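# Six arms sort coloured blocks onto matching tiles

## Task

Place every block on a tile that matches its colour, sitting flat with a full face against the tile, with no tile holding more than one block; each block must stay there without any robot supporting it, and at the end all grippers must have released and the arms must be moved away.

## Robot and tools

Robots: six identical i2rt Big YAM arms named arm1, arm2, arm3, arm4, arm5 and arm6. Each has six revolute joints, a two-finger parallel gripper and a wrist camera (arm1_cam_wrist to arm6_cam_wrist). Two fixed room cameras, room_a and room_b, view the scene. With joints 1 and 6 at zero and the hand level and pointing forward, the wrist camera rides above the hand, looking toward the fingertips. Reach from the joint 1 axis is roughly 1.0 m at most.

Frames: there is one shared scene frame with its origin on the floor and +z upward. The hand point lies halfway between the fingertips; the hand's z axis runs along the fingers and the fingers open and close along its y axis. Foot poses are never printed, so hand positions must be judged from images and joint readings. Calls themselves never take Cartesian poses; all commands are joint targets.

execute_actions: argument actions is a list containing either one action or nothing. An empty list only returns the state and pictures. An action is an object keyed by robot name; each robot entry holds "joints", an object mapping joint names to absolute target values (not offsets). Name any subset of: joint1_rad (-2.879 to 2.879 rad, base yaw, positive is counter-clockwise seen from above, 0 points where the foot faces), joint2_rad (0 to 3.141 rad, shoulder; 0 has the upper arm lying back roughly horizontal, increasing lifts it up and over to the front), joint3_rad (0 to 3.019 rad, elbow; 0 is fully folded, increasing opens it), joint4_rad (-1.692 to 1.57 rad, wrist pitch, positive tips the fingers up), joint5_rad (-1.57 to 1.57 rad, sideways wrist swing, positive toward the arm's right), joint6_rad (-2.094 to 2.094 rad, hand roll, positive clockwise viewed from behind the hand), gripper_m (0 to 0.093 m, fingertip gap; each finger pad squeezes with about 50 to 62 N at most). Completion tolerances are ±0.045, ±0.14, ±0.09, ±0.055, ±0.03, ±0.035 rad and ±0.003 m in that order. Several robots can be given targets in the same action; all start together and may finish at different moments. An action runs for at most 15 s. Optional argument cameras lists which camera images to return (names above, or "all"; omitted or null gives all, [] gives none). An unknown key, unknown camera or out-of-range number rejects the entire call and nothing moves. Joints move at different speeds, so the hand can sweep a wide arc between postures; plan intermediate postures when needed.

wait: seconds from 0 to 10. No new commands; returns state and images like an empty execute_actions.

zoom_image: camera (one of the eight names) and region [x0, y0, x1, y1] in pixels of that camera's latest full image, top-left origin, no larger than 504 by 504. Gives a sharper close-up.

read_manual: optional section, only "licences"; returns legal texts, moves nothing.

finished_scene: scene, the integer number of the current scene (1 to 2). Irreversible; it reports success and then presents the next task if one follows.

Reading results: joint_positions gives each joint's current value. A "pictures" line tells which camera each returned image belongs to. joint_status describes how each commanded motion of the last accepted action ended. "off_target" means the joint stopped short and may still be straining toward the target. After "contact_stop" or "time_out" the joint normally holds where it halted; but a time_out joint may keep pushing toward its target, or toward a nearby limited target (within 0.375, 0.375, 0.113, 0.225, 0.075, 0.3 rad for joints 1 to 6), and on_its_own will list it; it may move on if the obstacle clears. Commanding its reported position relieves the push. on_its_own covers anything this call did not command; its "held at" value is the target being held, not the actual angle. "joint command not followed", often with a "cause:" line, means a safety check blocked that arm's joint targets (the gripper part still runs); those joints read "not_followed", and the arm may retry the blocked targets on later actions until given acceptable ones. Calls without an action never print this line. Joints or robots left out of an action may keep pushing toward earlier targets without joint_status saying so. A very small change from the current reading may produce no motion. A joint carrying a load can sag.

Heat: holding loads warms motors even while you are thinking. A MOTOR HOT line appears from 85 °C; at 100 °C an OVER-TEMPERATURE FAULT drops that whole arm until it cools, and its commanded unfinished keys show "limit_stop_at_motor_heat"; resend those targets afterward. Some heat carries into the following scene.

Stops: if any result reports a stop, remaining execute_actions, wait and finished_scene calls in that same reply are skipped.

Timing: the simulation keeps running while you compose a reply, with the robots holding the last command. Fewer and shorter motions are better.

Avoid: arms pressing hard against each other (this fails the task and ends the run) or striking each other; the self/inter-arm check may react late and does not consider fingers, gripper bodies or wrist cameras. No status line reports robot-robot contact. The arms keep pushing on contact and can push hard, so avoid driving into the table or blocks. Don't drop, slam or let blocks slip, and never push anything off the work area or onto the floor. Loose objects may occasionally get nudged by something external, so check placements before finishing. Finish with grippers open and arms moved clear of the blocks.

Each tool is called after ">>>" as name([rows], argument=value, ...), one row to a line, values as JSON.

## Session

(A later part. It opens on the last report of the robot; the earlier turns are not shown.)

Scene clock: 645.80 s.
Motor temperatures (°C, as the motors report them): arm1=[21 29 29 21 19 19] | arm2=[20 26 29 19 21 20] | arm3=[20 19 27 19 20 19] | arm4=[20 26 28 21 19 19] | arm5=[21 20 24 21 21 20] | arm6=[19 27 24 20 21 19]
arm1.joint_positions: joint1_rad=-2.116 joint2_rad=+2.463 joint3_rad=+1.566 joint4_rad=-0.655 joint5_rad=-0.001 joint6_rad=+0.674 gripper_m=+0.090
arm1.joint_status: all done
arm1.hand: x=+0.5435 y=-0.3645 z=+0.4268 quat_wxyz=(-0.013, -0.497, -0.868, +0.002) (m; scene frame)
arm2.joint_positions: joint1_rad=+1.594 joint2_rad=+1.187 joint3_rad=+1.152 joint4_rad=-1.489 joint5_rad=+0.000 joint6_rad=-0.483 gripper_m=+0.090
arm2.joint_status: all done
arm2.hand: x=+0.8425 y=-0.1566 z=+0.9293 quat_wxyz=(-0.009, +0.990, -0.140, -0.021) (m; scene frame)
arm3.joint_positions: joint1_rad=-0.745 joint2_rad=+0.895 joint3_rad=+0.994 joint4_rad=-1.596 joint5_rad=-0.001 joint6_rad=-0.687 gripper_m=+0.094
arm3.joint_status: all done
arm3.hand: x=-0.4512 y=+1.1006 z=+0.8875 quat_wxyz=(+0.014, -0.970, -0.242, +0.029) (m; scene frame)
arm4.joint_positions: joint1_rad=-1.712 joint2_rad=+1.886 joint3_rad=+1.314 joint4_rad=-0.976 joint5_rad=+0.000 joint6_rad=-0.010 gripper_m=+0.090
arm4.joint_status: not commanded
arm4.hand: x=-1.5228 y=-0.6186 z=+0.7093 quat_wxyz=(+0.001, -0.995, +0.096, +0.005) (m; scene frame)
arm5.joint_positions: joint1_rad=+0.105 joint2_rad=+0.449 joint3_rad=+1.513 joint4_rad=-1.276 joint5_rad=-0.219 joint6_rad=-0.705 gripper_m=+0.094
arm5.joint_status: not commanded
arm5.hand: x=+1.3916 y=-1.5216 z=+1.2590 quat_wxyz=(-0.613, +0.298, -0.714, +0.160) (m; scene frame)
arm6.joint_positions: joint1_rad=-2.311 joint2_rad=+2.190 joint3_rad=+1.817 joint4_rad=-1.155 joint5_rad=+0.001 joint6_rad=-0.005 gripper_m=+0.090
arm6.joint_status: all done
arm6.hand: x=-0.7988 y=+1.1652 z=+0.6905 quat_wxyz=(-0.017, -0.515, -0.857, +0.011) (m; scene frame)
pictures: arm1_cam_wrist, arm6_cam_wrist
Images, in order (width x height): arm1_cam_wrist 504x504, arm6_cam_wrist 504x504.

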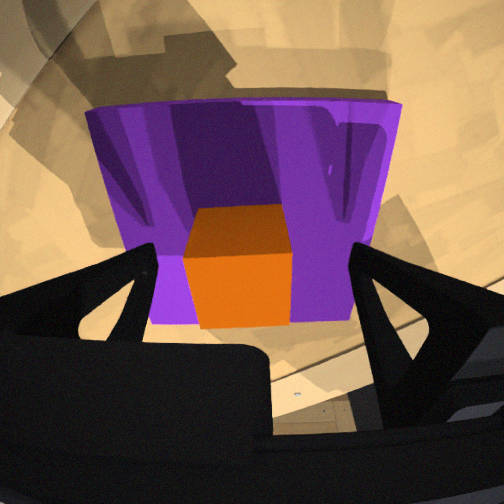

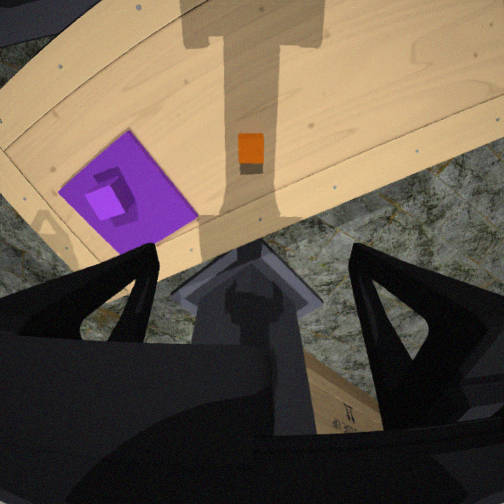

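>>> execute_actions([
  {"arm1": {"joints": {"gripper_m": 0.02}}, "arm2": {"joints": {"joint1_rad": 1.92}}, "arm3": {"joints": {"joint2_rad": 2.25, "joint3_rad": 1.563, "joint4_rad": -0.853, "gripper_m": 0.09}}, "arm6": {"joints": {"joint1_rad": -2.7, "joint2_rad": 1.0, "joint3_rad": 1.0, "joint4_rad": -1.5}}},
], cameras=["arm1_cam_wrist", "arm3_cam_wrist"])

Scene clock: 666.03 s.
Motor temperatures (°C, as the motors report them): arm1=[21 29 28 21 19 19] | arm2=[20 26 29 19 21 20] | arm3=[20 19 27 19 20 19] | arm4=[20 26 28 21 19 19] | arm5=[21 20 24 21 21 20] | arm6=[19 27 24 20 21 19]
arm1.joint_positions: joint1_rad=-2.116 joint2_rad=+2.463 joint3_rad=+1.566 joint4_rad=-0.654 joint5_rad=-0.001 joint6_rad=+0.674 gripper_m=+0.037
arm1.joint_status: gripper_m off_target (ended at +0.037, target +0.020)
arm1.hand: x=+0.5437 y=-0.3646 z=+0.4268 quat_wxyz=(-0.013, -0.497, -0.868, +0.002) (m; scene frame)
arm2.joint_positions: joint1_rad=+1.917 joint2_rad=+1.187 joint3_rad=+1.152 joint4_rad=-1.489 joint5_rad=+0.000 joint6_rad=-0.483 gripper_m=+0.090
arm2.joint_status: all done
arm2.hand: x=+0.7810 y=-0.2457 z=+0.9304 quat_wxyz=(-0.006, +0.999, +0.021, -0.023) (m; scene frame)
arm3.joint_positions: joint1_rad=-0.745 joint2_rad=+2.277 joint3_rad=+1.537 joint4_rad=-0.861 joint5_rad=-0.001 joint6_rad=-0.689 gripper_m=+0.090
arm3.joint_status: all done
arm3.hand: x=-0.7979 y=+1.1708 z=+0.4939 quat_wxyz=(-0.008, -0.970, -0.243, -0.018) (m; scene frame)
arm4.joint_positions: joint1_rad=-1.712 joint2_rad=+1.886 joint3_rad=+1.314 joint4_rad=-0.976 joint5_rad=+0.000 joint6_rad=-0.010 gripper_m=+0.090
arm4.joint_status: not commanded
arm4.hand: x=-1.5228 y=-0.6186 z=+0.7093 quat_wxyz=(+0.001, -0.995, +0.096, +0.005) (m; scene frame)
arm5.joint_positions: joint1_rad=+0.105 joint2_rad=+0.449 joint3_rad=+1.513 joint4_rad=-1.276 joint5_rad=-0.219 joint6_rad=-0.705 gripper_m=+0.094
arm5.joint_status: not commanded
arm5.hand: x=+1.3916 y=-1.5216 z=+1.2590 quat_wxyz=(-0.613, +0.298, -0.714, +0.160) (m; scene frame)
arm6.joint_positions: joint1_rad=-2.696 joint2_rad=+0.999 joint3_rad=+0.998 joint4_rad=-1.488 joint5_rad=+0.001 joint6_rad=-0.003 gripper_m=+0.090
arm6.joint_status: all done
arm6.hand: x=-1.0795 y=+1.4775 z=+0.9173 quat_wxyz=(-0.029, -0.670, -0.741, +0.027) (m; scene frame)
pictures: arm1_cam_wrist, arm3_cam_wrist
Images, in order (width x height): arm1_cam_wrist 504x504, arm3_cam_wrist 504x504.

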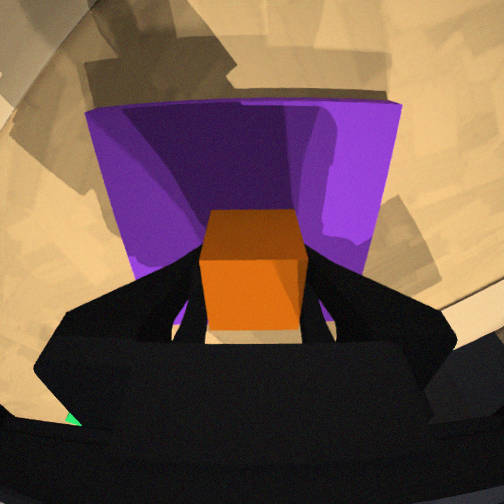

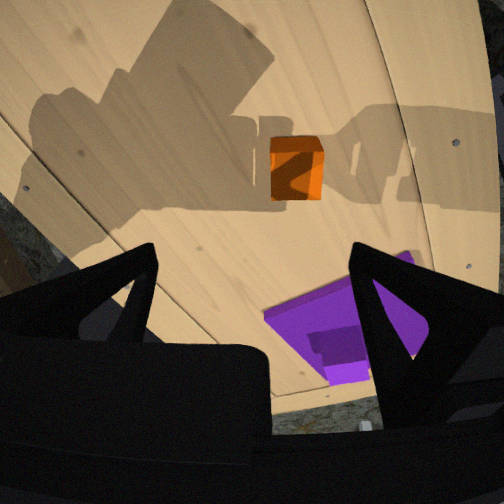

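>>> execute_actions([
  {"arm1": {"joints": {"joint2_rad": 1.2, "joint3_rad": 1.15, "joint4_rad": -1.5}}, "arm2": {"joints": {"joint2_rad": 2.29, "joint3_rad": 1.475, "joint4_rad": -0.712, "joint6_rad": -0.39}}, "arm3": {"joints": {"joint1_rad": -0.765, "joint2_rad": 2.40, "joint3_rad": 1.59, "joint4_rad": -0.675}}},
], cameras=["arm1_cam_wrist", "arm2_cam_wrist", "arm3_cam_wrist"])

Scene clock: 702.03 s.
Motor temperatures (°C, as the motors report them): arm1=[21 29 28 21 19 19] | arm2=[20 26 30 19 21 20] | arm3=[20 22 26 19 20 19] | arm4=[20 26 29 21 19 19] | arm5=[21 20 25 21 21 20] | arm6=[19 24 25 20 21 19]
arm1.joint_positions: joint1_rad=-2.116 joint2_rad=+1.196 joint3_rad=+1.153 joint4_rad=-1.492 joint5_rad=-0.001 joint6_rad=+0.674 gripper_m=+0.037
arm1.joint_status: all done
arm1.hand: x=+0.2947 y=-0.2642 z=+0.9000 quat_wxyz=(-0.021, -0.497, -0.867, +0.001) (m; scene frame)
arm2.joint_positions: joint1_rad=+1.917 joint2_rad=+2.304 joint3_rad=+1.459 joint4_rad=-0.725 joint5_rad=+0.000 joint6_rad=-0.399 gripper_m=+0.090
arm2.joint_status: all done
arm2.hand: x=+0.5599 y=-0.1460 z=+0.5166 quat_wxyz=(+0.005, +1.000, -0.021, -0.002) (m; scene frame)
arm3.joint_positions: joint1_rad=-0.758 joint2_rad=+2.420 joint3_rad=+1.572 joint4_rad=-0.684 joint5_rad=-0.001 joint6_rad=-0.689 gripper_m=+0.090
arm3.joint_status: all done
arm3.hand: x=-0.8144 y=+1.1826 z=+0.4198 quat_wxyz=(+0.006, -0.971, -0.237, +0.013) (m; scene frame)
arm4.joint_positions: joint1_rad=-1.712 joint2_rad=+1.886 joint3_rad=+1.314 joint4_rad=-0.976 joint5_rad=+0.000 joint6_rad=-0.010 gripper_m=+0.090
arm4.joint_status: not commanded
arm4.hand: x=-1.5228 y=-0.6186 z=+0.7093 quat_wxyz=(+0.001, -0.995, +0.096, +0.005) (m; scene frame)
arm5.joint_positions: joint1_rad=+0.105 joint2_rad=+0.449 joint3_rad=+1.513 joint4_rad=-1.276 joint5_rad=-0.219 joint6_rad=-0.705 gripper_m=+0.094
arm5.joint_status: not commanded
arm5.hand: x=+1.3916 y=-1.5216 z=+1.2590 quat_wxyz=(-0.613, +0.298, -0.714, +0.160) (m; scene frame)
arm6.joint_positions: joint1_rad=-2.696 joint2_rad=+0.999 joint3_rad=+0.998 joint4_rad=-1.488 joint5_rad=+0.001 joint6_rad=-0.003 gripper_m=+0.090
arm6.joint_status: not commanded
arm6.hand: x=-1.0795 y=+1.4775 z=+0.9173 quat_wxyz=(-0.029, -0.670, -0.741, +0.027) (m; scene frame)
pictures: arm1_cam_wrist, arm2_cam_wrist, arm3_cam_wrist
Images, in order (width x height): arm1_cam_wrist 504x504, arm2_cam_wrist 504x504, arm3_cam_wrist 504x504.

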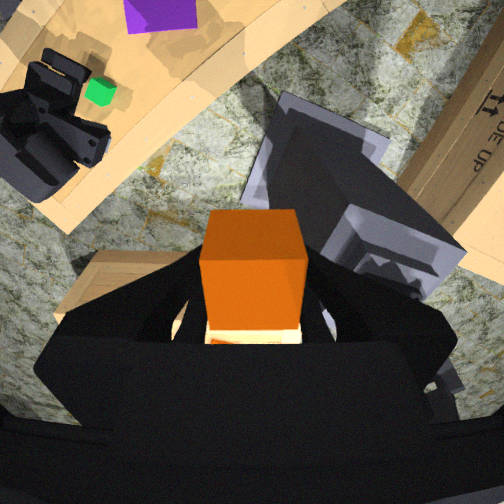

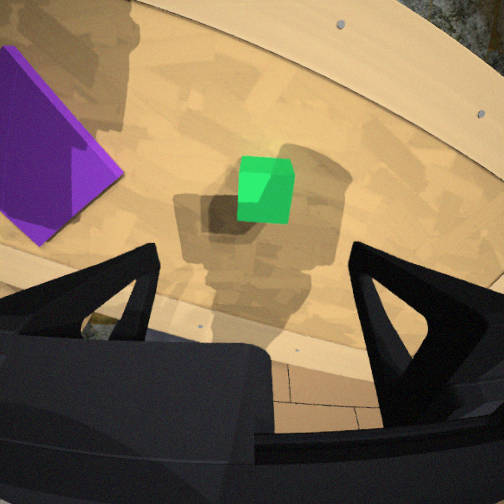

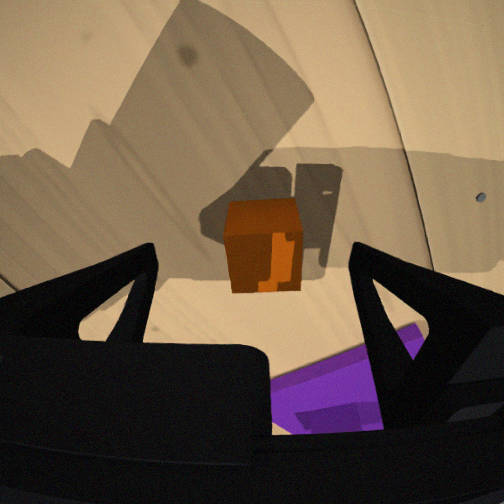

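>>> zoom_image(camera="arm2_cam_wrist", region=[190, 130, 340, 250])

Region (190, 130, 340, 250) of arm2_cam_wrist's 504x504 image, scaled by 3.360, with more detail than that image has; it fills the top 403 rows of this view, and the rest is white.

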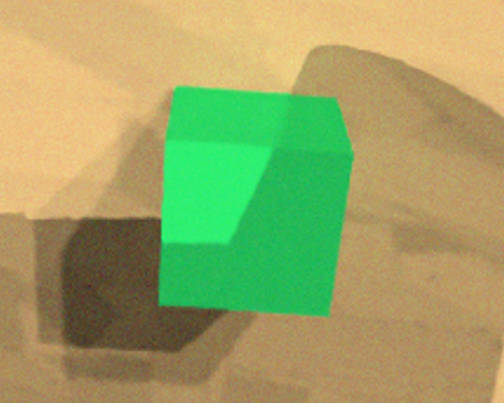

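>>> execute_actions([
  {"arm1": {"joints": {"joint1_rad": 0.0, "joint6_rad": 0.0}}, "arm2": {"joints": {"joint1_rad": 1.89, "joint2_rad": 2.478, "joint3_rad": 1.507, "joint4_rad": -0.555, "joint6_rad": -0.35}}, "arm3": {"joints": {"gripper_m": 0.012}}},
], cameras=["arm2_cam_wrist", "arm3_cam_wrist"])

Scene clock: 718.80 s.
Motor temperatures (°C, as the motors report them): arm1=[21 27 29 21 19 19] | arm2=[20 27 29 19 21 20] | arm3=[20 23 26 19 20 19] | arm4=[20 26 29 21 19 19] | arm5=[21 20 25 21 21 20] | arm6=[19 24 25 20 21 19]
arm1.joint_positions: joint1_rad=+0.000 joint2_rad=+1.201 joint3_rad=+1.153 joint4_rad=-1.492 joint5_rad=-0.001 joint6_rad=+0.008 gripper_m=+0.037
arm1.joint_status: all done
arm1.hand: x=-0.0792 y=+0.1888 z=+0.8924 quat_wxyz=(-0.006, +0.765, -0.644, -0.007) (m; scene frame)
arm2.joint_positions: joint1_rad=+1.899 joint2_rad=+2.492 joint3_rad=+1.489 joint4_rad=-0.567 joint5_rad=+0.000 joint6_rad=-0.359 gripper_m=+0.090
arm2.joint_status: all done
arm2.hand: x=+0.5721 y=-0.1413 z=+0.4196 quat_wxyz=(+0.005, +0.999, -0.050, -0.002) (m; scene frame)
arm3.joint_positions: joint1_rad=-0.758 joint2_rad=+2.420 joint3_rad=+1.572 joint4_rad=-0.684 joint5_rad=-0.001 joint6_rad=-0.689 gripper_m=+0.031
arm3.joint_status: gripper_m off_target (ended at +0.031, target +0.012)
arm3.hand: x=-0.8146 y=+1.1827 z=+0.4198 quat_wxyz=(+0.007, -0.971, -0.237, +0.013) (m; scene frame)
arm4.joint_positions: joint1_rad=-1.712 joint2_rad=+1.886 joint3_rad=+1.314 joint4_rad=-0.976 joint5_rad=+0.000 joint6_rad=-0.010 gripper_m=+0.090
arm4.joint_status: not commanded
arm4.hand: x=-1.5228 y=-0.6186 z=+0.7093 quat_wxyz=(+0.001, -0.995, +0.096, +0.005) (m; scene frame)
arm5.joint_positions: joint1_rad=+0.105 joint2_rad=+0.449 joint3_rad=+1.513 joint4_rad=-1.276 joint5_rad=-0.219 joint6_rad=-0.705 gripper_m=+0.094
arm5.joint_status: not commanded
arm5.hand: x=+1.3916 y=-1.5216 z=+1.2590 quat_wxyz=(-0.613, +0.298, -0.714, +0.160) (m; scene frame)
arm6.joint_positions: joint1_rad=-2.696 joint2_rad=+0.999 joint3_rad=+0.998 joint4_rad=-1.488 joint5_rad=+0.001 joint6_rad=-0.003 gripper_m=+0.090
arm6.joint_status: not commanded
arm6.hand: x=-1.0795 y=+1.4775 z=+0.9173 quat_wxyz=(-0.029, -0.670, -0.741, +0.027) (m; scene frame)
pictures: arm2_cam_wrist, arm3_cam_wrist
Images, in order (width x height): arm2_cam_wrist 504x504, arm3_cam_wrist 504x504.

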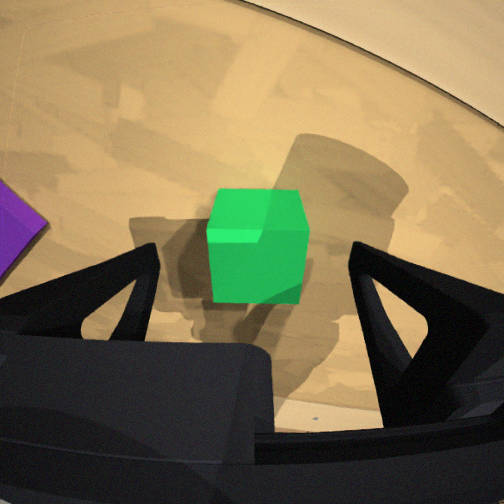

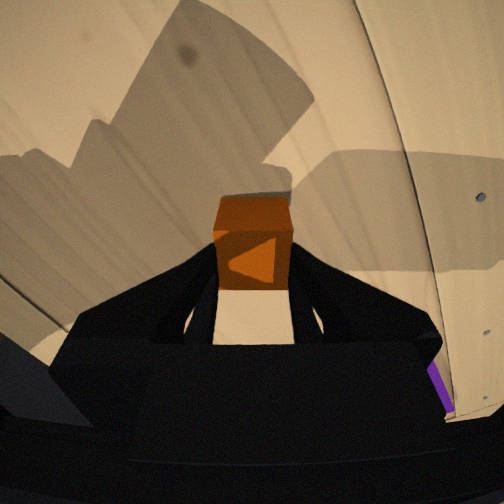

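>>> execute_actions([
  {"arm1": {"joints": {"joint1_rad": 1.95, "joint2_rad": 2.03, "joint3_rad": 1.43, "joint4_rad": -0.94}}, "arm2": {"joints": {"gripper_m": 0.018}}, "arm3": {"joints": {"joint1_rad": 1.39, "joint2_rad": 2.19, "joint4_rad": -0.95}}},
], cameras=["arm1_cam_wrist", "arm2_cam_wrist", "arm3_cam_wrist"])

Scene clock: 738.13 s.
Motor temperatures (°C, as the motors report them): arm1=[21 27 29 21 19 19] | arm2=[20 28 28 19 21 20] | arm3=[20 24 26 19 20 19] | arm4=[20 26 29 21 19 19] | arm5=[21 20 25 21 21 20] | arm6=[19 24 25 20 21 19]
arm1.joint_positions: joint1_rad=+1.959 joint2_rad=+2.036 joint3_rad=+1.427 joint4_rad=-0.938 joint5_rad=-0.001 joint6_rad=+0.006 gripper_m=+0.037
arm1.joint_status: all done
arm1.hand: x=-0.5012 y=-0.4525 z=+0.6280 quat_wxyz=(+0.009, +0.961, +0.276, -0.011) (m; scene frame)
arm2.joint_positions: joint1_rad=+1.899 joint2_rad=+2.492 joint3_rad=+1.489 joint4_rad=-0.567 joint5_rad=+0.000 joint6_rad=-0.359 gripper_m=+0.037
arm2.joint_status: gripper_m off_target (ended at +0.037, target +0.018)
arm2.hand: x=+0.5721 y=-0.1413 z=+0.4196 quat_wxyz=(+0.005, +0.999, -0.050, -0.002) (m; scene frame)
arm3.joint_positions: joint1_rad=+1.394 joint2_rad=+2.191 joint3_rad=+1.585 joint4_rad=-0.943 joint5_rad=+0.000 joint6_rad=-0.689 gripper_m=+0.031
arm3.joint_status: all done
arm3.hand: x=+0.0063 y=+0.4791 z=+0.5669 quat_wxyz=(-0.011, -0.253, -0.967, +0.008) (m; scene frame)
arm4.joint_positions: joint1_rad=-1.712 joint2_rad=+1.886 joint3_rad=+1.314 joint4_rad=-0.976 joint5_rad=+0.000 joint6_rad=-0.010 gripper_m=+0.090
arm4.joint_status: not commanded
arm4.hand: x=-1.5228 y=-0.6186 z=+0.7093 quat_wxyz=(+0.001, -0.995, +0.096, +0.005) (m; scene frame)
arm5.joint_positions: joint1_rad=+0.105 joint2_rad=+0.449 joint3_rad=+1.513 joint4_rad=-1.276 joint5_rad=-0.219 joint6_rad=-0.705 gripper_m=+0.094
arm5.joint_status: not commanded
arm5.hand: x=+1.3916 y=-1.5216 z=+1.2590 quat_wxyz=(-0.613, +0.298, -0.714, +0.160) (m; scene frame)
arm6.joint_positions: joint1_rad=-2.696 joint2_rad=+0.999 joint3_rad=+0.998 joint4_rad=-1.488 joint5_rad=+0.001 joint6_rad=-0.003 gripper_m=+0.090
arm6.joint_status: not commanded
arm6.hand: x=-1.0795 y=+1.4775 z=+0.9173 quat_wxyz=(-0.029, -0.670, -0.741, +0.027) (m; scene frame)
pictures: arm1_cam_wrist, arm2_cam_wrist, arm3_cam_wrist
Images, in order (width x height): arm1_cam_wrist 504x504, arm2_cam_wrist 504x504, arm3_cam_wrist 504x504.

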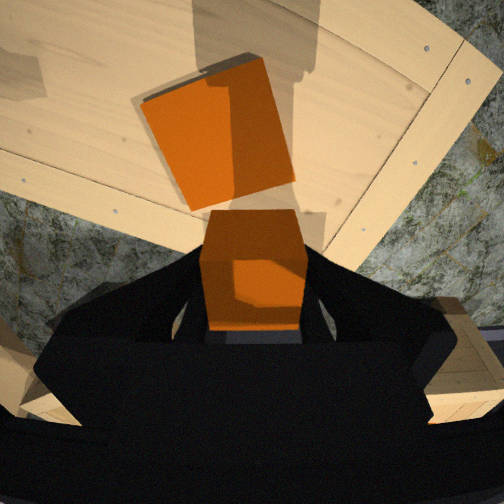

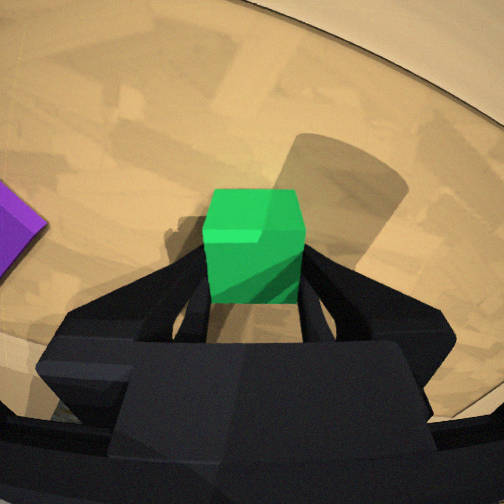

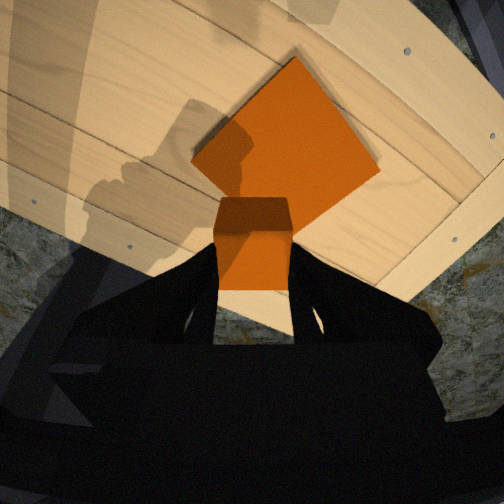

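>>> execute_actions([
  {"arm1": {"joints": {"joint1_rad": 2.03, "joint2_rad": 2.365, "joint4_rad": -0.62}}, "arm2": {"joints": {"joint1_rad": -2.375, "joint2_rad": 1.7, "joint4_rad": -1.37, "joint6_rad": -0.6}}, "arm3": {"joints": {"joint1_rad": 1.338, "joint2_rad": 2.405, "joint3_rad": 1.678, "joint4_rad": -0.793}}},
], cameras=["arm1_cam_wrist", "arm2_cam_wrist", "arm3_cam_wrist"])

Scene clock: 781.13 s.
Motor temperatures (°C, as the motors report them): arm1=[21 29 29 21 19 19] | arm2=[20 29 28 19 21 20] | arm3=[20 24 26 19 20 19] | arm4=[20 26 29 21 19 19] | arm5=[21 20 25 21 21 20] | arm6=[19 23 25 20 21 19]
arm1.joint_positions: joint1_rad=+2.038 joint2_rad=+2.371 joint3_rad=+1.418 joint4_rad=-0.629 joint5_rad=-0.001 joint6_rad=+0.005 gripper_m=+0.037
arm1.joint_status: all done
arm1.hand: x=-0.4654 y=-0.4845 z=+0.4428 quat_wxyz=(+0.004, +0.949, +0.315, +0.005) (m; scene frame)
arm2.joint_positions: joint1_rad=-2.380 joint2_rad=+1.703 joint3_rad=+1.510 joint4_rad=-1.357 joint5_rad=+0.001 joint6_rad=-0.591 gripper_m=+0.037
arm2.joint_status: all done
arm2.hand: x=+1.0707 y=-0.9090 z=+0.8651 quat_wxyz=(-0.005, -0.482, -0.876, +0.014) (m; scene frame)
arm3.joint_positions: joint1_rad=+1.332 joint2_rad=+2.436 joint3_rad=+1.657 joint4_rad=-0.801 joint5_rad=+0.000 joint6_rad=-0.689 gripper_m=+0.031
arm3.joint_status: all done
arm3.hand: x=-0.0265 y=+0.4591 z=+0.4411 quat_wxyz=(-0.002, -0.283, -0.959, -0.005) (m; scene frame)
arm4.joint_positions: joint1_rad=-1.712 joint2_rad=+1.886 joint3_rad=+1.314 joint4_rad=-0.976 joint5_rad=+0.000 joint6_rad=-0.010 gripper_m=+0.090
arm4.joint_status: not commanded
arm4.hand: x=-1.5228 y=-0.6186 z=+0.7093 quat_wxyz=(+0.001, -0.995, +0.096, +0.005) (m; scene frame)
arm5.joint_positions: joint1_rad=+0.105 joint2_rad=+0.449 joint3_rad=+1.513 joint4_rad=-1.276 joint5_rad=-0.219 joint6_rad=-0.705 gripper_m=+0.094
arm5.joint_status: not commanded
arm5.hand: x=+1.3916 y=-1.5216 z=+1.2590 quat_wxyz=(-0.613, +0.298, -0.714, +0.160) (m; scene frame)
arm6.joint_positions: joint1_rad=-2.696 joint2_rad=+0.999 joint3_rad=+0.998 joint4_rad=-1.488 joint5_rad=+0.001 joint6_rad=-0.003 gripper_m=+0.090
arm6.joint_status: not commanded
arm6.hand: x=-1.0795 y=+1.4775 z=+0.9173 quat_wxyz=(-0.029, -0.670, -0.741, +0.027) (m; scene frame)
pictures: arm1_cam_wrist, arm2_cam_wrist, arm3_cam_wrist
Images, in order (width x height): arm1_cam_wrist 504x504, arm2_cam_wrist 504x504, arm3_cam_wrist 504x504.

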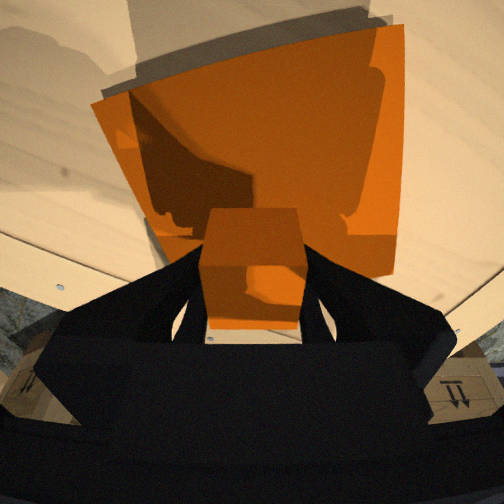

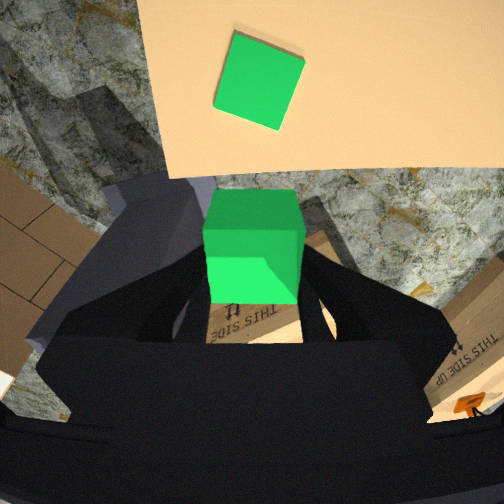

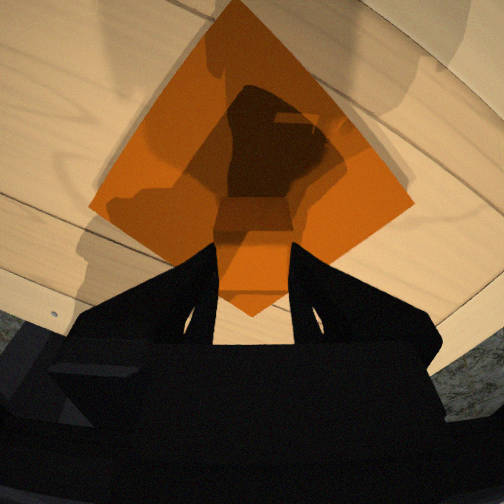

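>>> zoom_image(camera="arm3_cam_wrist", region=[150, 100, 360, 320])

>>> zoom_image(camera="arm1_cam_wrist", region=[80, 100, 420, 350])

Region (150, 100, 360, 320) of arm3_cam_wrist's 504x504 image, scaled by 2.291, with more detail than that image has; it fills the left 481 columns of this view, and the rest is white.

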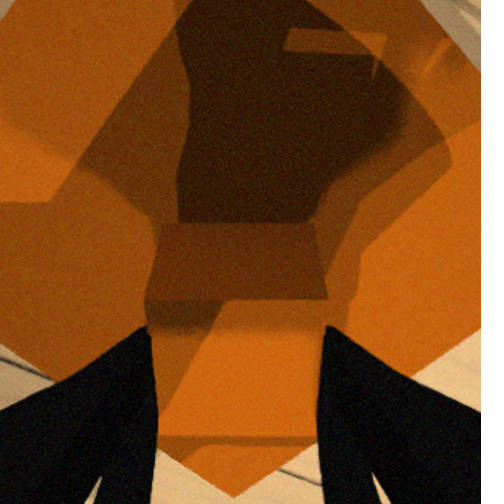

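Region (80, 100, 420, 350) of arm1_cam_wrist's 504x504 image, scaled by 1.482, with more detail than that image has; it fills the top 371 rows of this view, and the rest is white.

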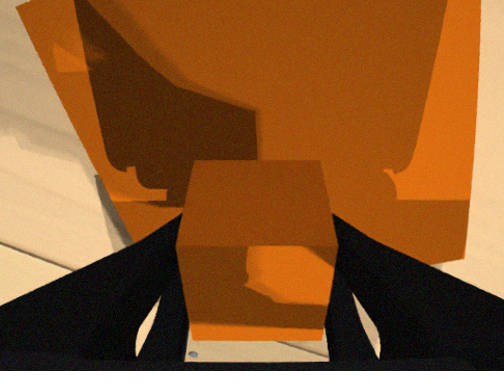

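>>> execute_actions([
  {"arm1": {"joints": {"joint2_rad": 2.392, "joint4_rad": -0.585}}, "arm2": {"joints": {"joint1_rad": -2.35, "joint2_rad": 2.34, "joint4_rad": -0.715}}, "arm3": {"joints": {"joint2_rad": 2.418, "joint4_rad": -0.775}}},
], cameras=["arm1_cam_wrist", "arm2_cam_wrist", "arm3_cam_wrist"])

Scene clock: 815.20 s.
Motor temperatures (°C, as the motors report them): arm1=[21 29 28 21 19 19] | arm2=[20 28 29 19 21 20] | arm3=[20 25 26 19 20 19] | arm4=[20 26 29 21 19 19] | arm5=[21 20 25 21 21 20] | arm6=[19 23 26 20 21 19]
arm1.joint_positions: joint1_rad=+2.038 joint2_rad=+2.374 joint3_rad=+1.418 joint4_rad=-0.596 joint5_rad=-0.001 joint6_rad=+0.005 gripper_m=+0.037
arm1.joint_status: all done
arm1.hand: x=-0.4711 y=-0.4888 z=+0.4412 quat_wxyz=(+0.009, +0.949, +0.315, -0.009) (m; scene frame)
arm2.joint_positions: joint1_rad=-2.359 joint2_rad=+2.367 joint3_rad=+1.487 joint4_rad=-0.729 joint5_rad=+0.001 joint6_rad=-0.591 gripper_m=+0.037
arm2.joint_status: all done
arm2.hand: x=+1.0798 y=-0.9677 z=+0.4944 quat_wxyz=(+0.009, -0.473, -0.881, -0.012) (m; scene frame)
arm3.joint_positions: joint1_rad=+1.332 joint2_rad=+2.436 joint3_rad=+1.657 joint4_rad=-0.785 joint5_rad=+0.000 joint6_rad=-0.689 gripper_m=+0.031
arm3.joint_status: all done
arm3.hand: x=-0.0253 y=+0.4554 z=+0.4411 quat_wxyz=(-0.007, -0.283, -0.959, +0.002) (m; scene frame)
arm4.joint_positions: joint1_rad=-1.712 joint2_rad=+1.886 joint3_rad=+1.314 joint4_rad=-0.976 joint5_rad=+0.000 joint6_rad=-0.010 gripper_m=+0.090
arm4.joint_status: not commanded
arm4.hand: x=-1.5228 y=-0.6186 z=+0.7093 quat_wxyz=(+0.001, -0.995, +0.096, +0.005) (m; scene frame)
arm5.joint_positions: joint1_rad=+0.105 joint2_rad=+0.449 joint3_rad=+1.513 joint4_rad=-1.276 joint5_rad=-0.219 joint6_rad=-0.705 gripper_m=+0.094
arm5.joint_status: not commanded
arm5.hand: x=+1.3916 y=-1.5216 z=+1.2590 quat_wxyz=(-0.613, +0.298, -0.714, +0.160) (m; scene frame)
arm6.joint_positions: joint1_rad=-2.696 joint2_rad=+0.999 joint3_rad=+0.998 joint4_rad=-1.488 joint5_rad=+0.001 joint6_rad=-0.003 gripper_m=+0.090
arm6.joint_status: not commanded
arm6.hand: x=-1.0795 y=+1.4775 z=+0.9173 quat_wxyz=(-0.029, -0.670, -0.741, +0.027) (m; scene frame)
pictures: arm1_cam_wrist, arm2_cam_wrist, arm3_cam_wrist
Images, in order (width x height): arm1_cam_wrist 504x504, arm2_cam_wrist 504x504, arm3_cam_wrist 504x504.

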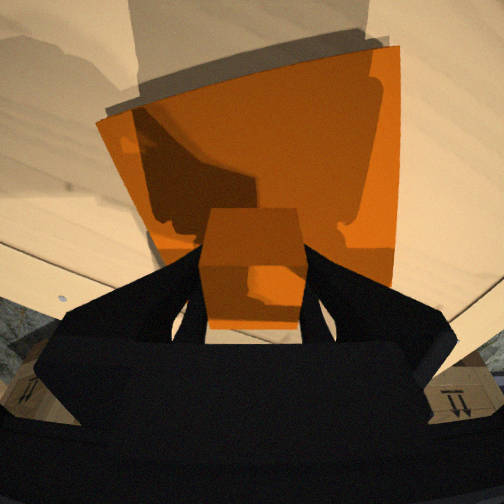

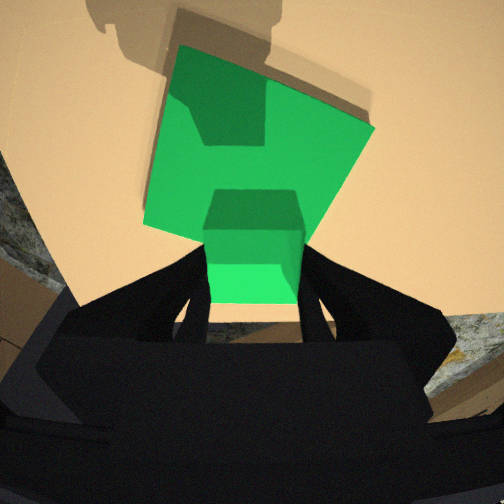

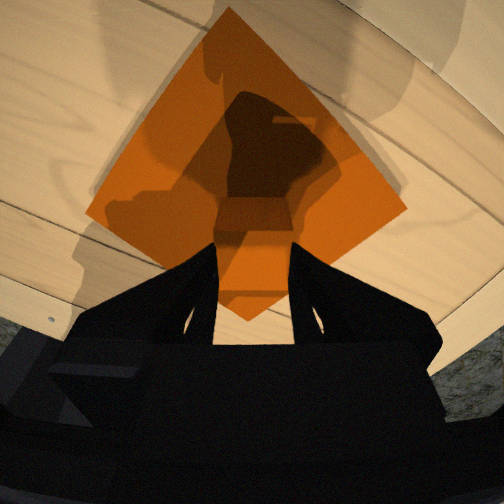

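>>> execute_actions([
  {"arm1": {"joints": {"joint2_rad": 2.412}}, "arm2": {"joints": {"joint2_rad": 2.464, "joint4_rad": -0.575}}, "arm3": {"joints": {"joint2_rad": 2.455}}},
], cameras=["arm1_cam_wrist", "arm2_cam_wrist", "arm3_cam_wrist"])

Scene clock: 834.87 s.
Motor temperatures (°C, as the motors report them): arm1=[21 29 28 21 19 19] | arm2=[20 29 28 19 21 20] | arm3=[20 25 26 19 20 19] | arm4=[20 26 29 21 19 19] | arm5=[21 20 25 21 21 20] | arm6=[19 23 26 20 21 19]
arm1.joint_positions: joint1_rad=+2.038 joint2_rad=+2.402 joint3_rad=+1.418 joint4_rad=-0.595 joint5_rad=-0.001 joint6_rad=+0.005 gripper_m=+0.037
arm1.joint_status: all done
arm1.hand: x=-0.4636 y=-0.4833 z=+0.4264 quat_wxyz=(+0.005, +0.949, +0.315, +0.003) (m; scene frame)
arm2.joint_positions: joint1_rad=-2.359 joint2_rad=+2.468 joint3_rad=+1.487 joint4_rad=-0.589 joint5_rad=+0.001 joint6_rad=-0.591 gripper_m=+0.037
arm2.joint_status: all done
arm2.hand: x=+1.0796 y=-0.9670 z=+0.4379 quat_wxyz=(+0.000, -0.473, -0.881, +0.005) (m; scene frame)
arm3.joint_positions: joint1_rad=+1.332 joint2_rad=+2.449 joint3_rad=+1.657 joint4_rad=-0.783 joint5_rad=+0.000 joint6_rad=-0.689 gripper_m=+0.031
arm3.joint_status: all done
arm3.hand: x=-0.0265 y=+0.4593 z=+0.4328 quat_wxyz=(-0.003, -0.283, -0.959, -0.003) (m; scene frame)
arm4.joint_positions: joint1_rad=-1.712 joint2_rad=+1.886 joint3_rad=+1.314 joint4_rad=-0.976 joint5_rad=+0.000 joint6_rad=-0.010 gripper_m=+0.090
arm4.joint_status: not commanded
arm4.hand: x=-1.5228 y=-0.6186 z=+0.7093 quat_wxyz=(+0.001, -0.995, +0.096, +0.005) (m; scene frame)
arm5.joint_positions: joint1_rad=+0.105 joint2_rad=+0.449 joint3_rad=+1.513 joint4_rad=-1.276 joint5_rad=-0.219 joint6_rad=-0.705 gripper_m=+0.094
arm5.joint_status: not commanded
arm5.hand: x=+1.3916 y=-1.5216 z=+1.2590 quat_wxyz=(-0.613, +0.298, -0.714, +0.160) (m; scene frame)
arm6.joint_positions: joint1_rad=-2.696 joint2_rad=+0.999 joint3_rad=+0.998 joint4_rad=-1.488 joint5_rad=+0.001 joint6_rad=-0.003 gripper_m=+0.090
arm6.joint_status: not commanded
arm6.hand: x=-1.0795 y=+1.4775 z=+0.9173 quat_wxyz=(-0.029, -0.670, -0.741, +0.027) (m; scene frame)
pictures: arm1_cam_wrist, arm2_cam_wrist, arm3_cam_wrist
Images, in order (width x height): arm1_cam_wrist 504x504, arm2_cam_wrist 504x504, arm3_cam_wrist 504x504.

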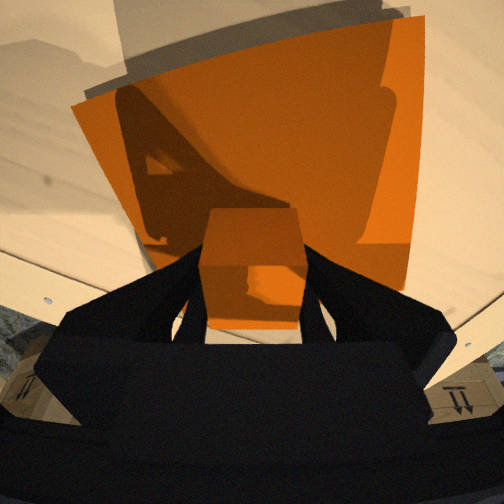

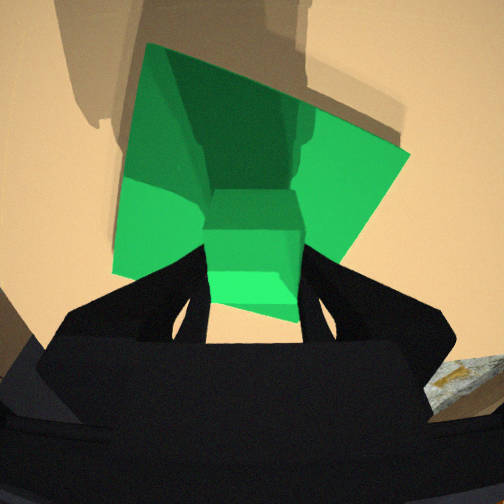

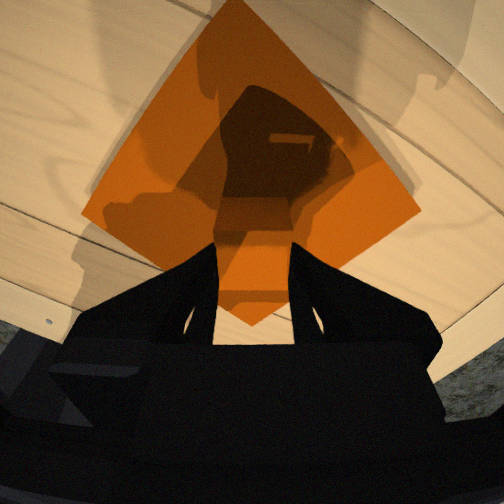

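>>> execute_actions([
  {"arm1": {"joints": {"gripper_m": 0.09}}, "arm2": {"joints": {"joint2_rad": 2.495}}, "arm3": {"joints": {"gripper_m": 0.09}}},
], cameras=["arm1_cam_wrist", "arm2_cam_wrist", "arm3_cam_wrist"])

Scene clock: 837.83 s.
Motor temperatures (°C, as the motors report them): arm1=[21 29 28 21 19 19] | arm2=[20 29 28 19 21 20] | arm3=[20 25 26 19 20 19] | arm4=[20 26 29 21 19 19] | arm5=[21 20 25 21 21 20] | arm6=[19 23 26 20 21 19]
arm1.joint_positions: joint1_rad=+2.038 joint2_rad=+2.402 joint3_rad=+1.418 joint4_rad=-0.595 joint5_rad=-0.001 joint6_rad=+0.005 gripper_m=+0.090
arm1.joint_status: all done
arm1.hand: x=-0.4636 y=-0.4833 z=+0.4264 quat_wxyz=(+0.005, +0.949, +0.315, +0.003) (m; scene frame)
arm2.joint_positions: joint1_rad=-2.359 joint2_rad=+2.476 joint3_rad=+1.487 joint4_rad=-0.589 joint5_rad=+0.001 joint6_rad=-0.591 gripper_m=+0.037
arm2.joint_status: all done
arm2.hand: x=+1.0796 y=-0.9640 z=+0.4334 quat_wxyz=(+0.002, -0.473, -0.881, +0.002) (m; scene frame)
arm3.joint_positions: joint1_rad=+1.332 joint2_rad=+2.449 joint3_rad=+1.657 joint4_rad=-0.783 joint5_rad=+0.000 joint6_rad=-0.689 gripper_m=+0.090
arm3.joint_status: all done
arm3.hand: x=-0.0265 y=+0.4593 z=+0.4328 quat_wxyz=(-0.003, -0.283, -0.959, -0.003) (m; scene frame)
arm4.joint_positions: joint1_rad=-1.712 joint2_rad=+1.886 joint3_rad=+1.314 joint4_rad=-0.976 joint5_rad=+0.000 joint6_rad=-0.010 gripper_m=+0.090
arm4.joint_status: not commanded
arm4.hand: x=-1.5228 y=-0.6186 z=+0.7093 quat_wxyz=(+0.001, -0.995, +0.096, +0.005) (m; scene frame)
arm5.joint_positions: joint1_rad=+0.105 joint2_rad=+0.449 joint3_rad=+1.513 joint4_rad=-1.276 joint5_rad=-0.219 joint6_rad=-0.705 gripper_m=+0.094
arm5.joint_status: not commanded
arm5.hand: x=+1.3916 y=-1.5216 z=+1.2590 quat_wxyz=(-0.613, +0.298, -0.714, +0.160) (m; scene frame)
arm6.joint_positions: joint1_rad=-2.696 joint2_rad=+0.999 joint3_rad=+0.998 joint4_rad=-1.488 joint5_rad=+0.001 joint6_rad=-0.003 gripper_m=+0.090
arm6.joint_status: not commanded
arm6.hand: x=-1.0795 y=+1.4775 z=+0.9173 quat_wxyz=(-0.029, -0.670, -0.741, +0.027) (m; scene frame)
pictures: arm1_cam_wrist, arm2_cam_wrist, arm3_cam_wrist
Images, in order (width x height): arm1_cam_wrist 504x504, arm2_cam_wrist 504x504, arm3_cam_wrist 504x504.

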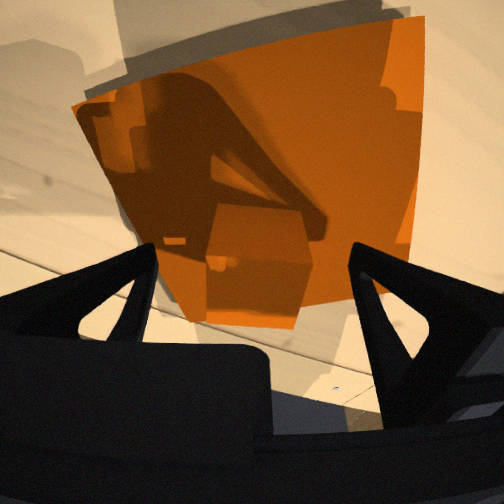

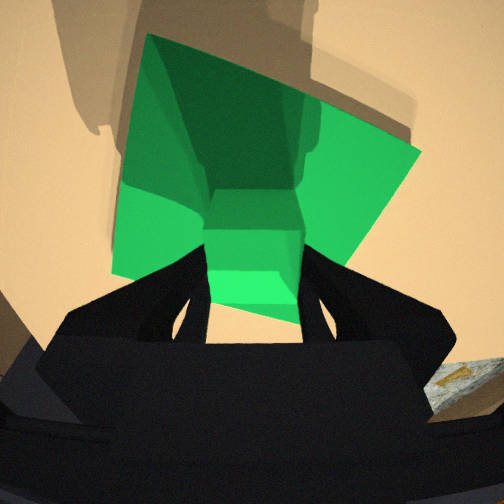

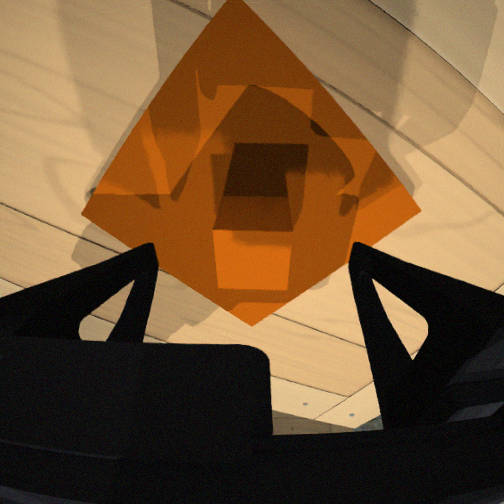

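>>> execute_actions([
  {"arm1": {"joints": {"joint2_rad": 2.1, "joint4_rad": -0.9}}, "arm2": {"joints": {"gripper_m": 0.09}}, "arm3": {"joints": {"joint2_rad": 2.15, "joint4_rad": -1.08}}},
], cameras=["arm1_cam_wrist", "arm2_cam_wrist", "arm3_cam_wrist"])

>>> execute_actions([
  {"arm2": {"joints": {"joint2_rad": 2.2, "joint4_rad": -0.865}}},
])

Scene clock: 842.93 s.
Motor temperatures (°C, as the motors report them): arm1=[21 29 28 21 19 19] | arm2=[20 29 28 19 21 20] | arm3=[20 25 26 19 20 19] | arm4=[20 26 29 21 19 19] | arm5=[21 20 25 21 21 20] | arm6=[19 23 26 20 21 19]
arm1.joint_positions: joint1_rad=+2.038 joint2_rad=+2.094 joint3_rad=+1.418 joint4_rad=-0.891 joint5_rad=-0.001 joint6_rad=+0.005 gripper_m=+0.090
arm1.joint_status: all done
arm1.hand: x=-0.4733 y=-0.4884 z=+0.5943 quat_wxyz=(+0.007, +0.949, +0.315, -0.002) (m; scene frame)
arm2.joint_positions: joint1_rad=-2.359 joint2_rad=+2.476 joint3_rad=+1.487 joint4_rad=-0.589 joint5_rad=+0.001 joint6_rad=-0.591 gripper_m=+0.090
arm2.joint_status: all done
arm2.hand: x=+1.0796 y=-0.9640 z=+0.4334 quat_wxyz=(+0.002, -0.473, -0.881, +0.002) (m; scene frame)
arm3.joint_positions: joint1_rad=+1.332 joint2_rad=+2.153 joint3_rad=+1.667 joint4_rad=-1.073 joint5_rad=+0.000 joint6_rad=-0.689 gripper_m=+0.090
arm3.joint_status: all done
arm3.hand: x=-0.0273 y=+0.4561 z=+0.6155 quat_wxyz=(-0.008, -0.283, -0.959, +0.003) (m; scene frame)
arm4.joint_positions: joint1_rad=-1.712 joint2_rad=+1.886 joint3_rad=+1.314 joint4_rad=-0.976 joint5_rad=+0.000 joint6_rad=-0.010 gripper_m=+0.090
arm4.joint_status: not commanded
arm4.hand: x=-1.5228 y=-0.6186 z=+0.7093 quat_wxyz=(+0.001, -0.995, +0.096, +0.005) (m; scene frame)
arm5.joint_positions: joint1_rad=+0.105 joint2_rad=+0.449 joint3_rad=+1.513 joint4_rad=-1.276 joint5_rad=-0.219 joint6_rad=-0.705 gripper_m=+0.094
arm5.joint_status: not commanded
arm5.hand: x=+1.3916 y=-1.5216 z=+1.2590 quat_wxyz=(-0.613, +0.298, -0.714, +0.160) (m; scene frame)
arm6.joint_positions: joint1_rad=-2.696 joint2_rad=+0.999 joint3_rad=+0.998 joint4_rad=-1.488 joint5_rad=+0.001 joint6_rad=-0.003 gripper_m=+0.090
arm6.joint_status: not commanded
arm6.hand: x=-1.0795 y=+1.4775 z=+0.9173 quat_wxyz=(-0.029, -0.670, -0.741, +0.027) (m; scene frame)
pictures: arm1_cam_wrist, arm2_cam_wrist, arm3_cam_wrist
Images, in order (width x height): arm1_cam_wrist 504x504, arm2_cam_wrist 504x504, arm3_cam_wrist 504x504.

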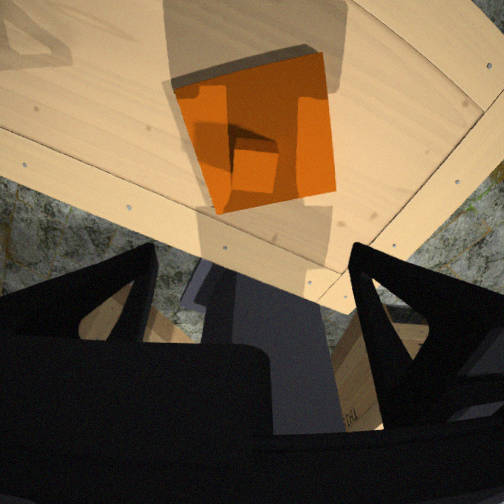

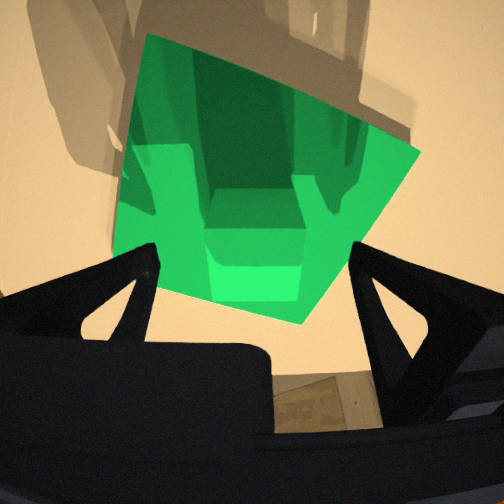

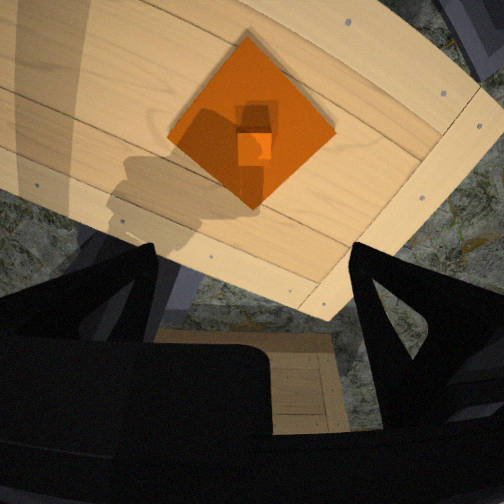

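Scene clock: 844.13 s.
Motor temperatures (°C, as the motors report them): arm1=[21 29 28 21 19 19] | arm2=[20 29 28 19 21 20] | arm3=[20 25 26 19 20 19] | arm4=[20 26 29 21 19 19] | arm5=[21 20 25 21 21 20] | arm6=[19 23 26 20 21 19]
arm1.joint_positions: joint1_rad=+2.038 joint2_rad=+2.094 joint3_rad=+1.418 joint4_rad=-0.891 joint5_rad=-0.001 joint6_rad=+0.005 gripper_m=+0.090
arm1.joint_status: not commanded
arm1.hand: x=-0.4733 y=-0.4884 z=+0.5943 quat_wxyz=(+0.007, +0.949, +0.315, -0.002) (m; scene frame)
arm2.joint_positions: joint1_rad=-2.359 joint2_rad=+2.183 joint3_rad=+1.491 joint4_rad=-0.852 joint5_rad=+0.001 joint6_rad=-0.591 gripper_m=+0.090
arm2.joint_status: all done
arm2.hand: x=+1.0801 y=-0.9886 z=+0.5999 quat_wxyz=(-0.006, -0.472, -0.881, +0.017) (m; scene frame)
arm3.joint_positions: joint1_rad=+1.332 joint2_rad=+2.153 joint3_rad=+1.667 joint4_rad=-1.073 joint5_rad=+0.000 joint6_rad=-0.689 gripper_m=+0.090
arm3.joint_status: not commanded
arm3.hand: x=-0.0273 y=+0.4561 z=+0.6155 quat_wxyz=(-0.008, -0.283, -0.959, +0.003) (m; scene frame)
arm4.joint_positions: joint1_rad=-1.712 joint2_rad=+1.886 joint3_rad=+1.314 joint4_rad=-0.976 joint5_rad=+0.000 joint6_rad=-0.010 gripper_m=+0.090
arm4.joint_status: not commanded
arm4.hand: x=-1.5228 y=-0.6186 z=+0.7093 quat_wxyz=(+0.001, -0.995, +0.096, +0.005) (m; scene frame)
arm5.joint_positions: joint1_rad=+0.105 joint2_rad=+0.449 joint3_rad=+1.513 joint4_rad=-1.276 joint5_rad=-0.219 joint6_rad=-0.705 gripper_m=+0.094
arm5.joint_status: not commanded
arm5.hand: x=+1.3916 y=-1.5216 z=+1.2590 quat_wxyz=(-0.613, +0.298, -0.714, +0.160) (m; scene frame)
arm6.joint_positions: joint1_rad=-2.696 joint2_rad=+0.999 joint3_rad=+0.998 joint4_rad=-1.488 joint5_rad=+0.001 joint6_rad=-0.003 gripper_m=+0.090
arm6.joint_status: not commanded
arm6.hand: x=-1.0795 y=+1.4775 z=+0.9173 quat_wxyz=(-0.029, -0.670, -0.741, +0.027) (m; scene frame)
pictures: arm1_cam_wrist, arm2_cam_wrist, arm3_cam_wrist, arm4_cam_wrist, arm5_cam_wrist, arm6_cam_wrist, room_a, room_b
Images, in order (width x height): arm1_cam_wrist 504x504, arm2_cam_wrist 504x504, arm3_cam_wrist 504x504, arm4_cam_wrist 504x504, arm5_cam_wrist 504x504, arm6_cam_wrist 504x504, room_a 504x504, room_b 504x504.

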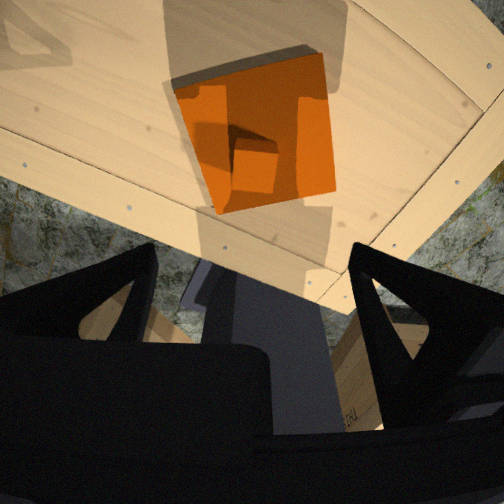

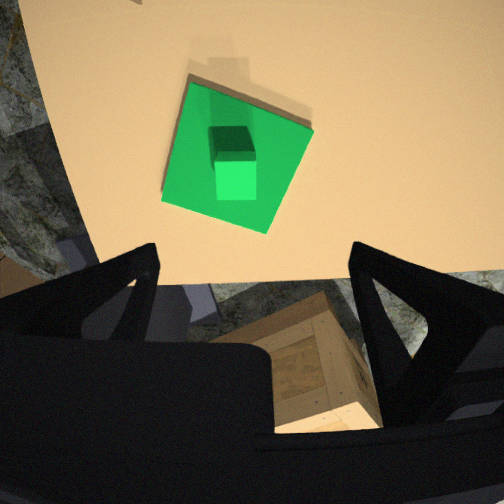

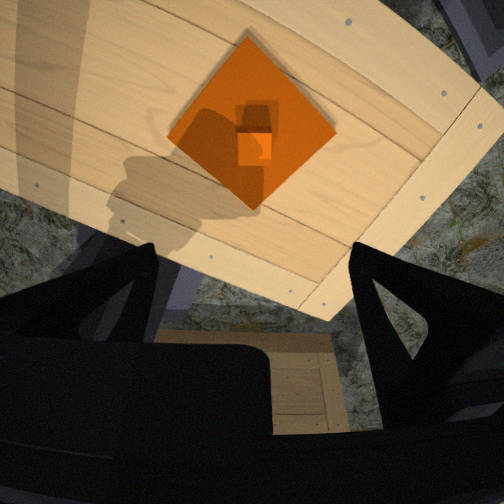

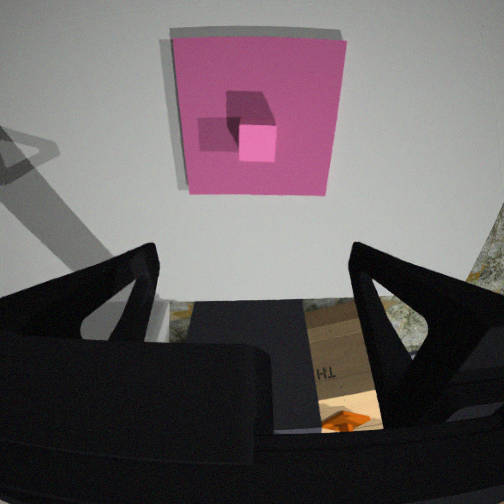

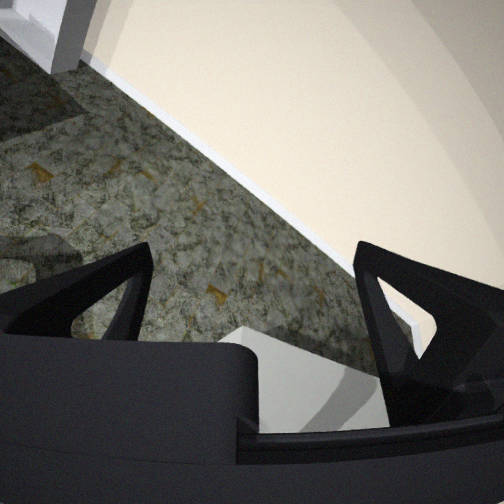

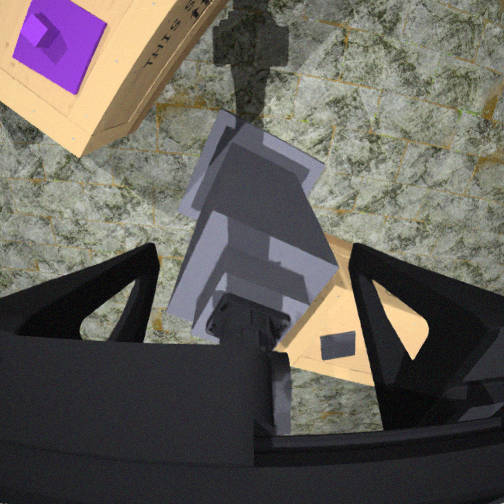

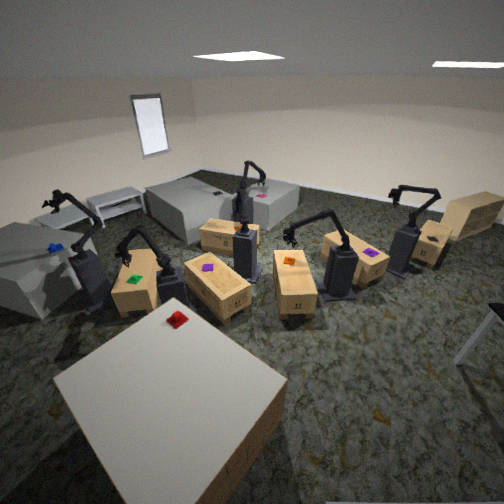

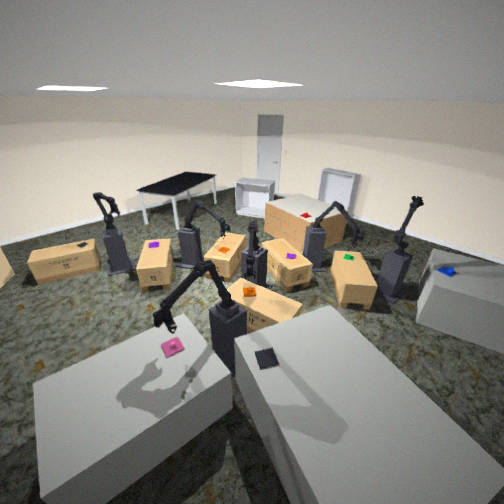

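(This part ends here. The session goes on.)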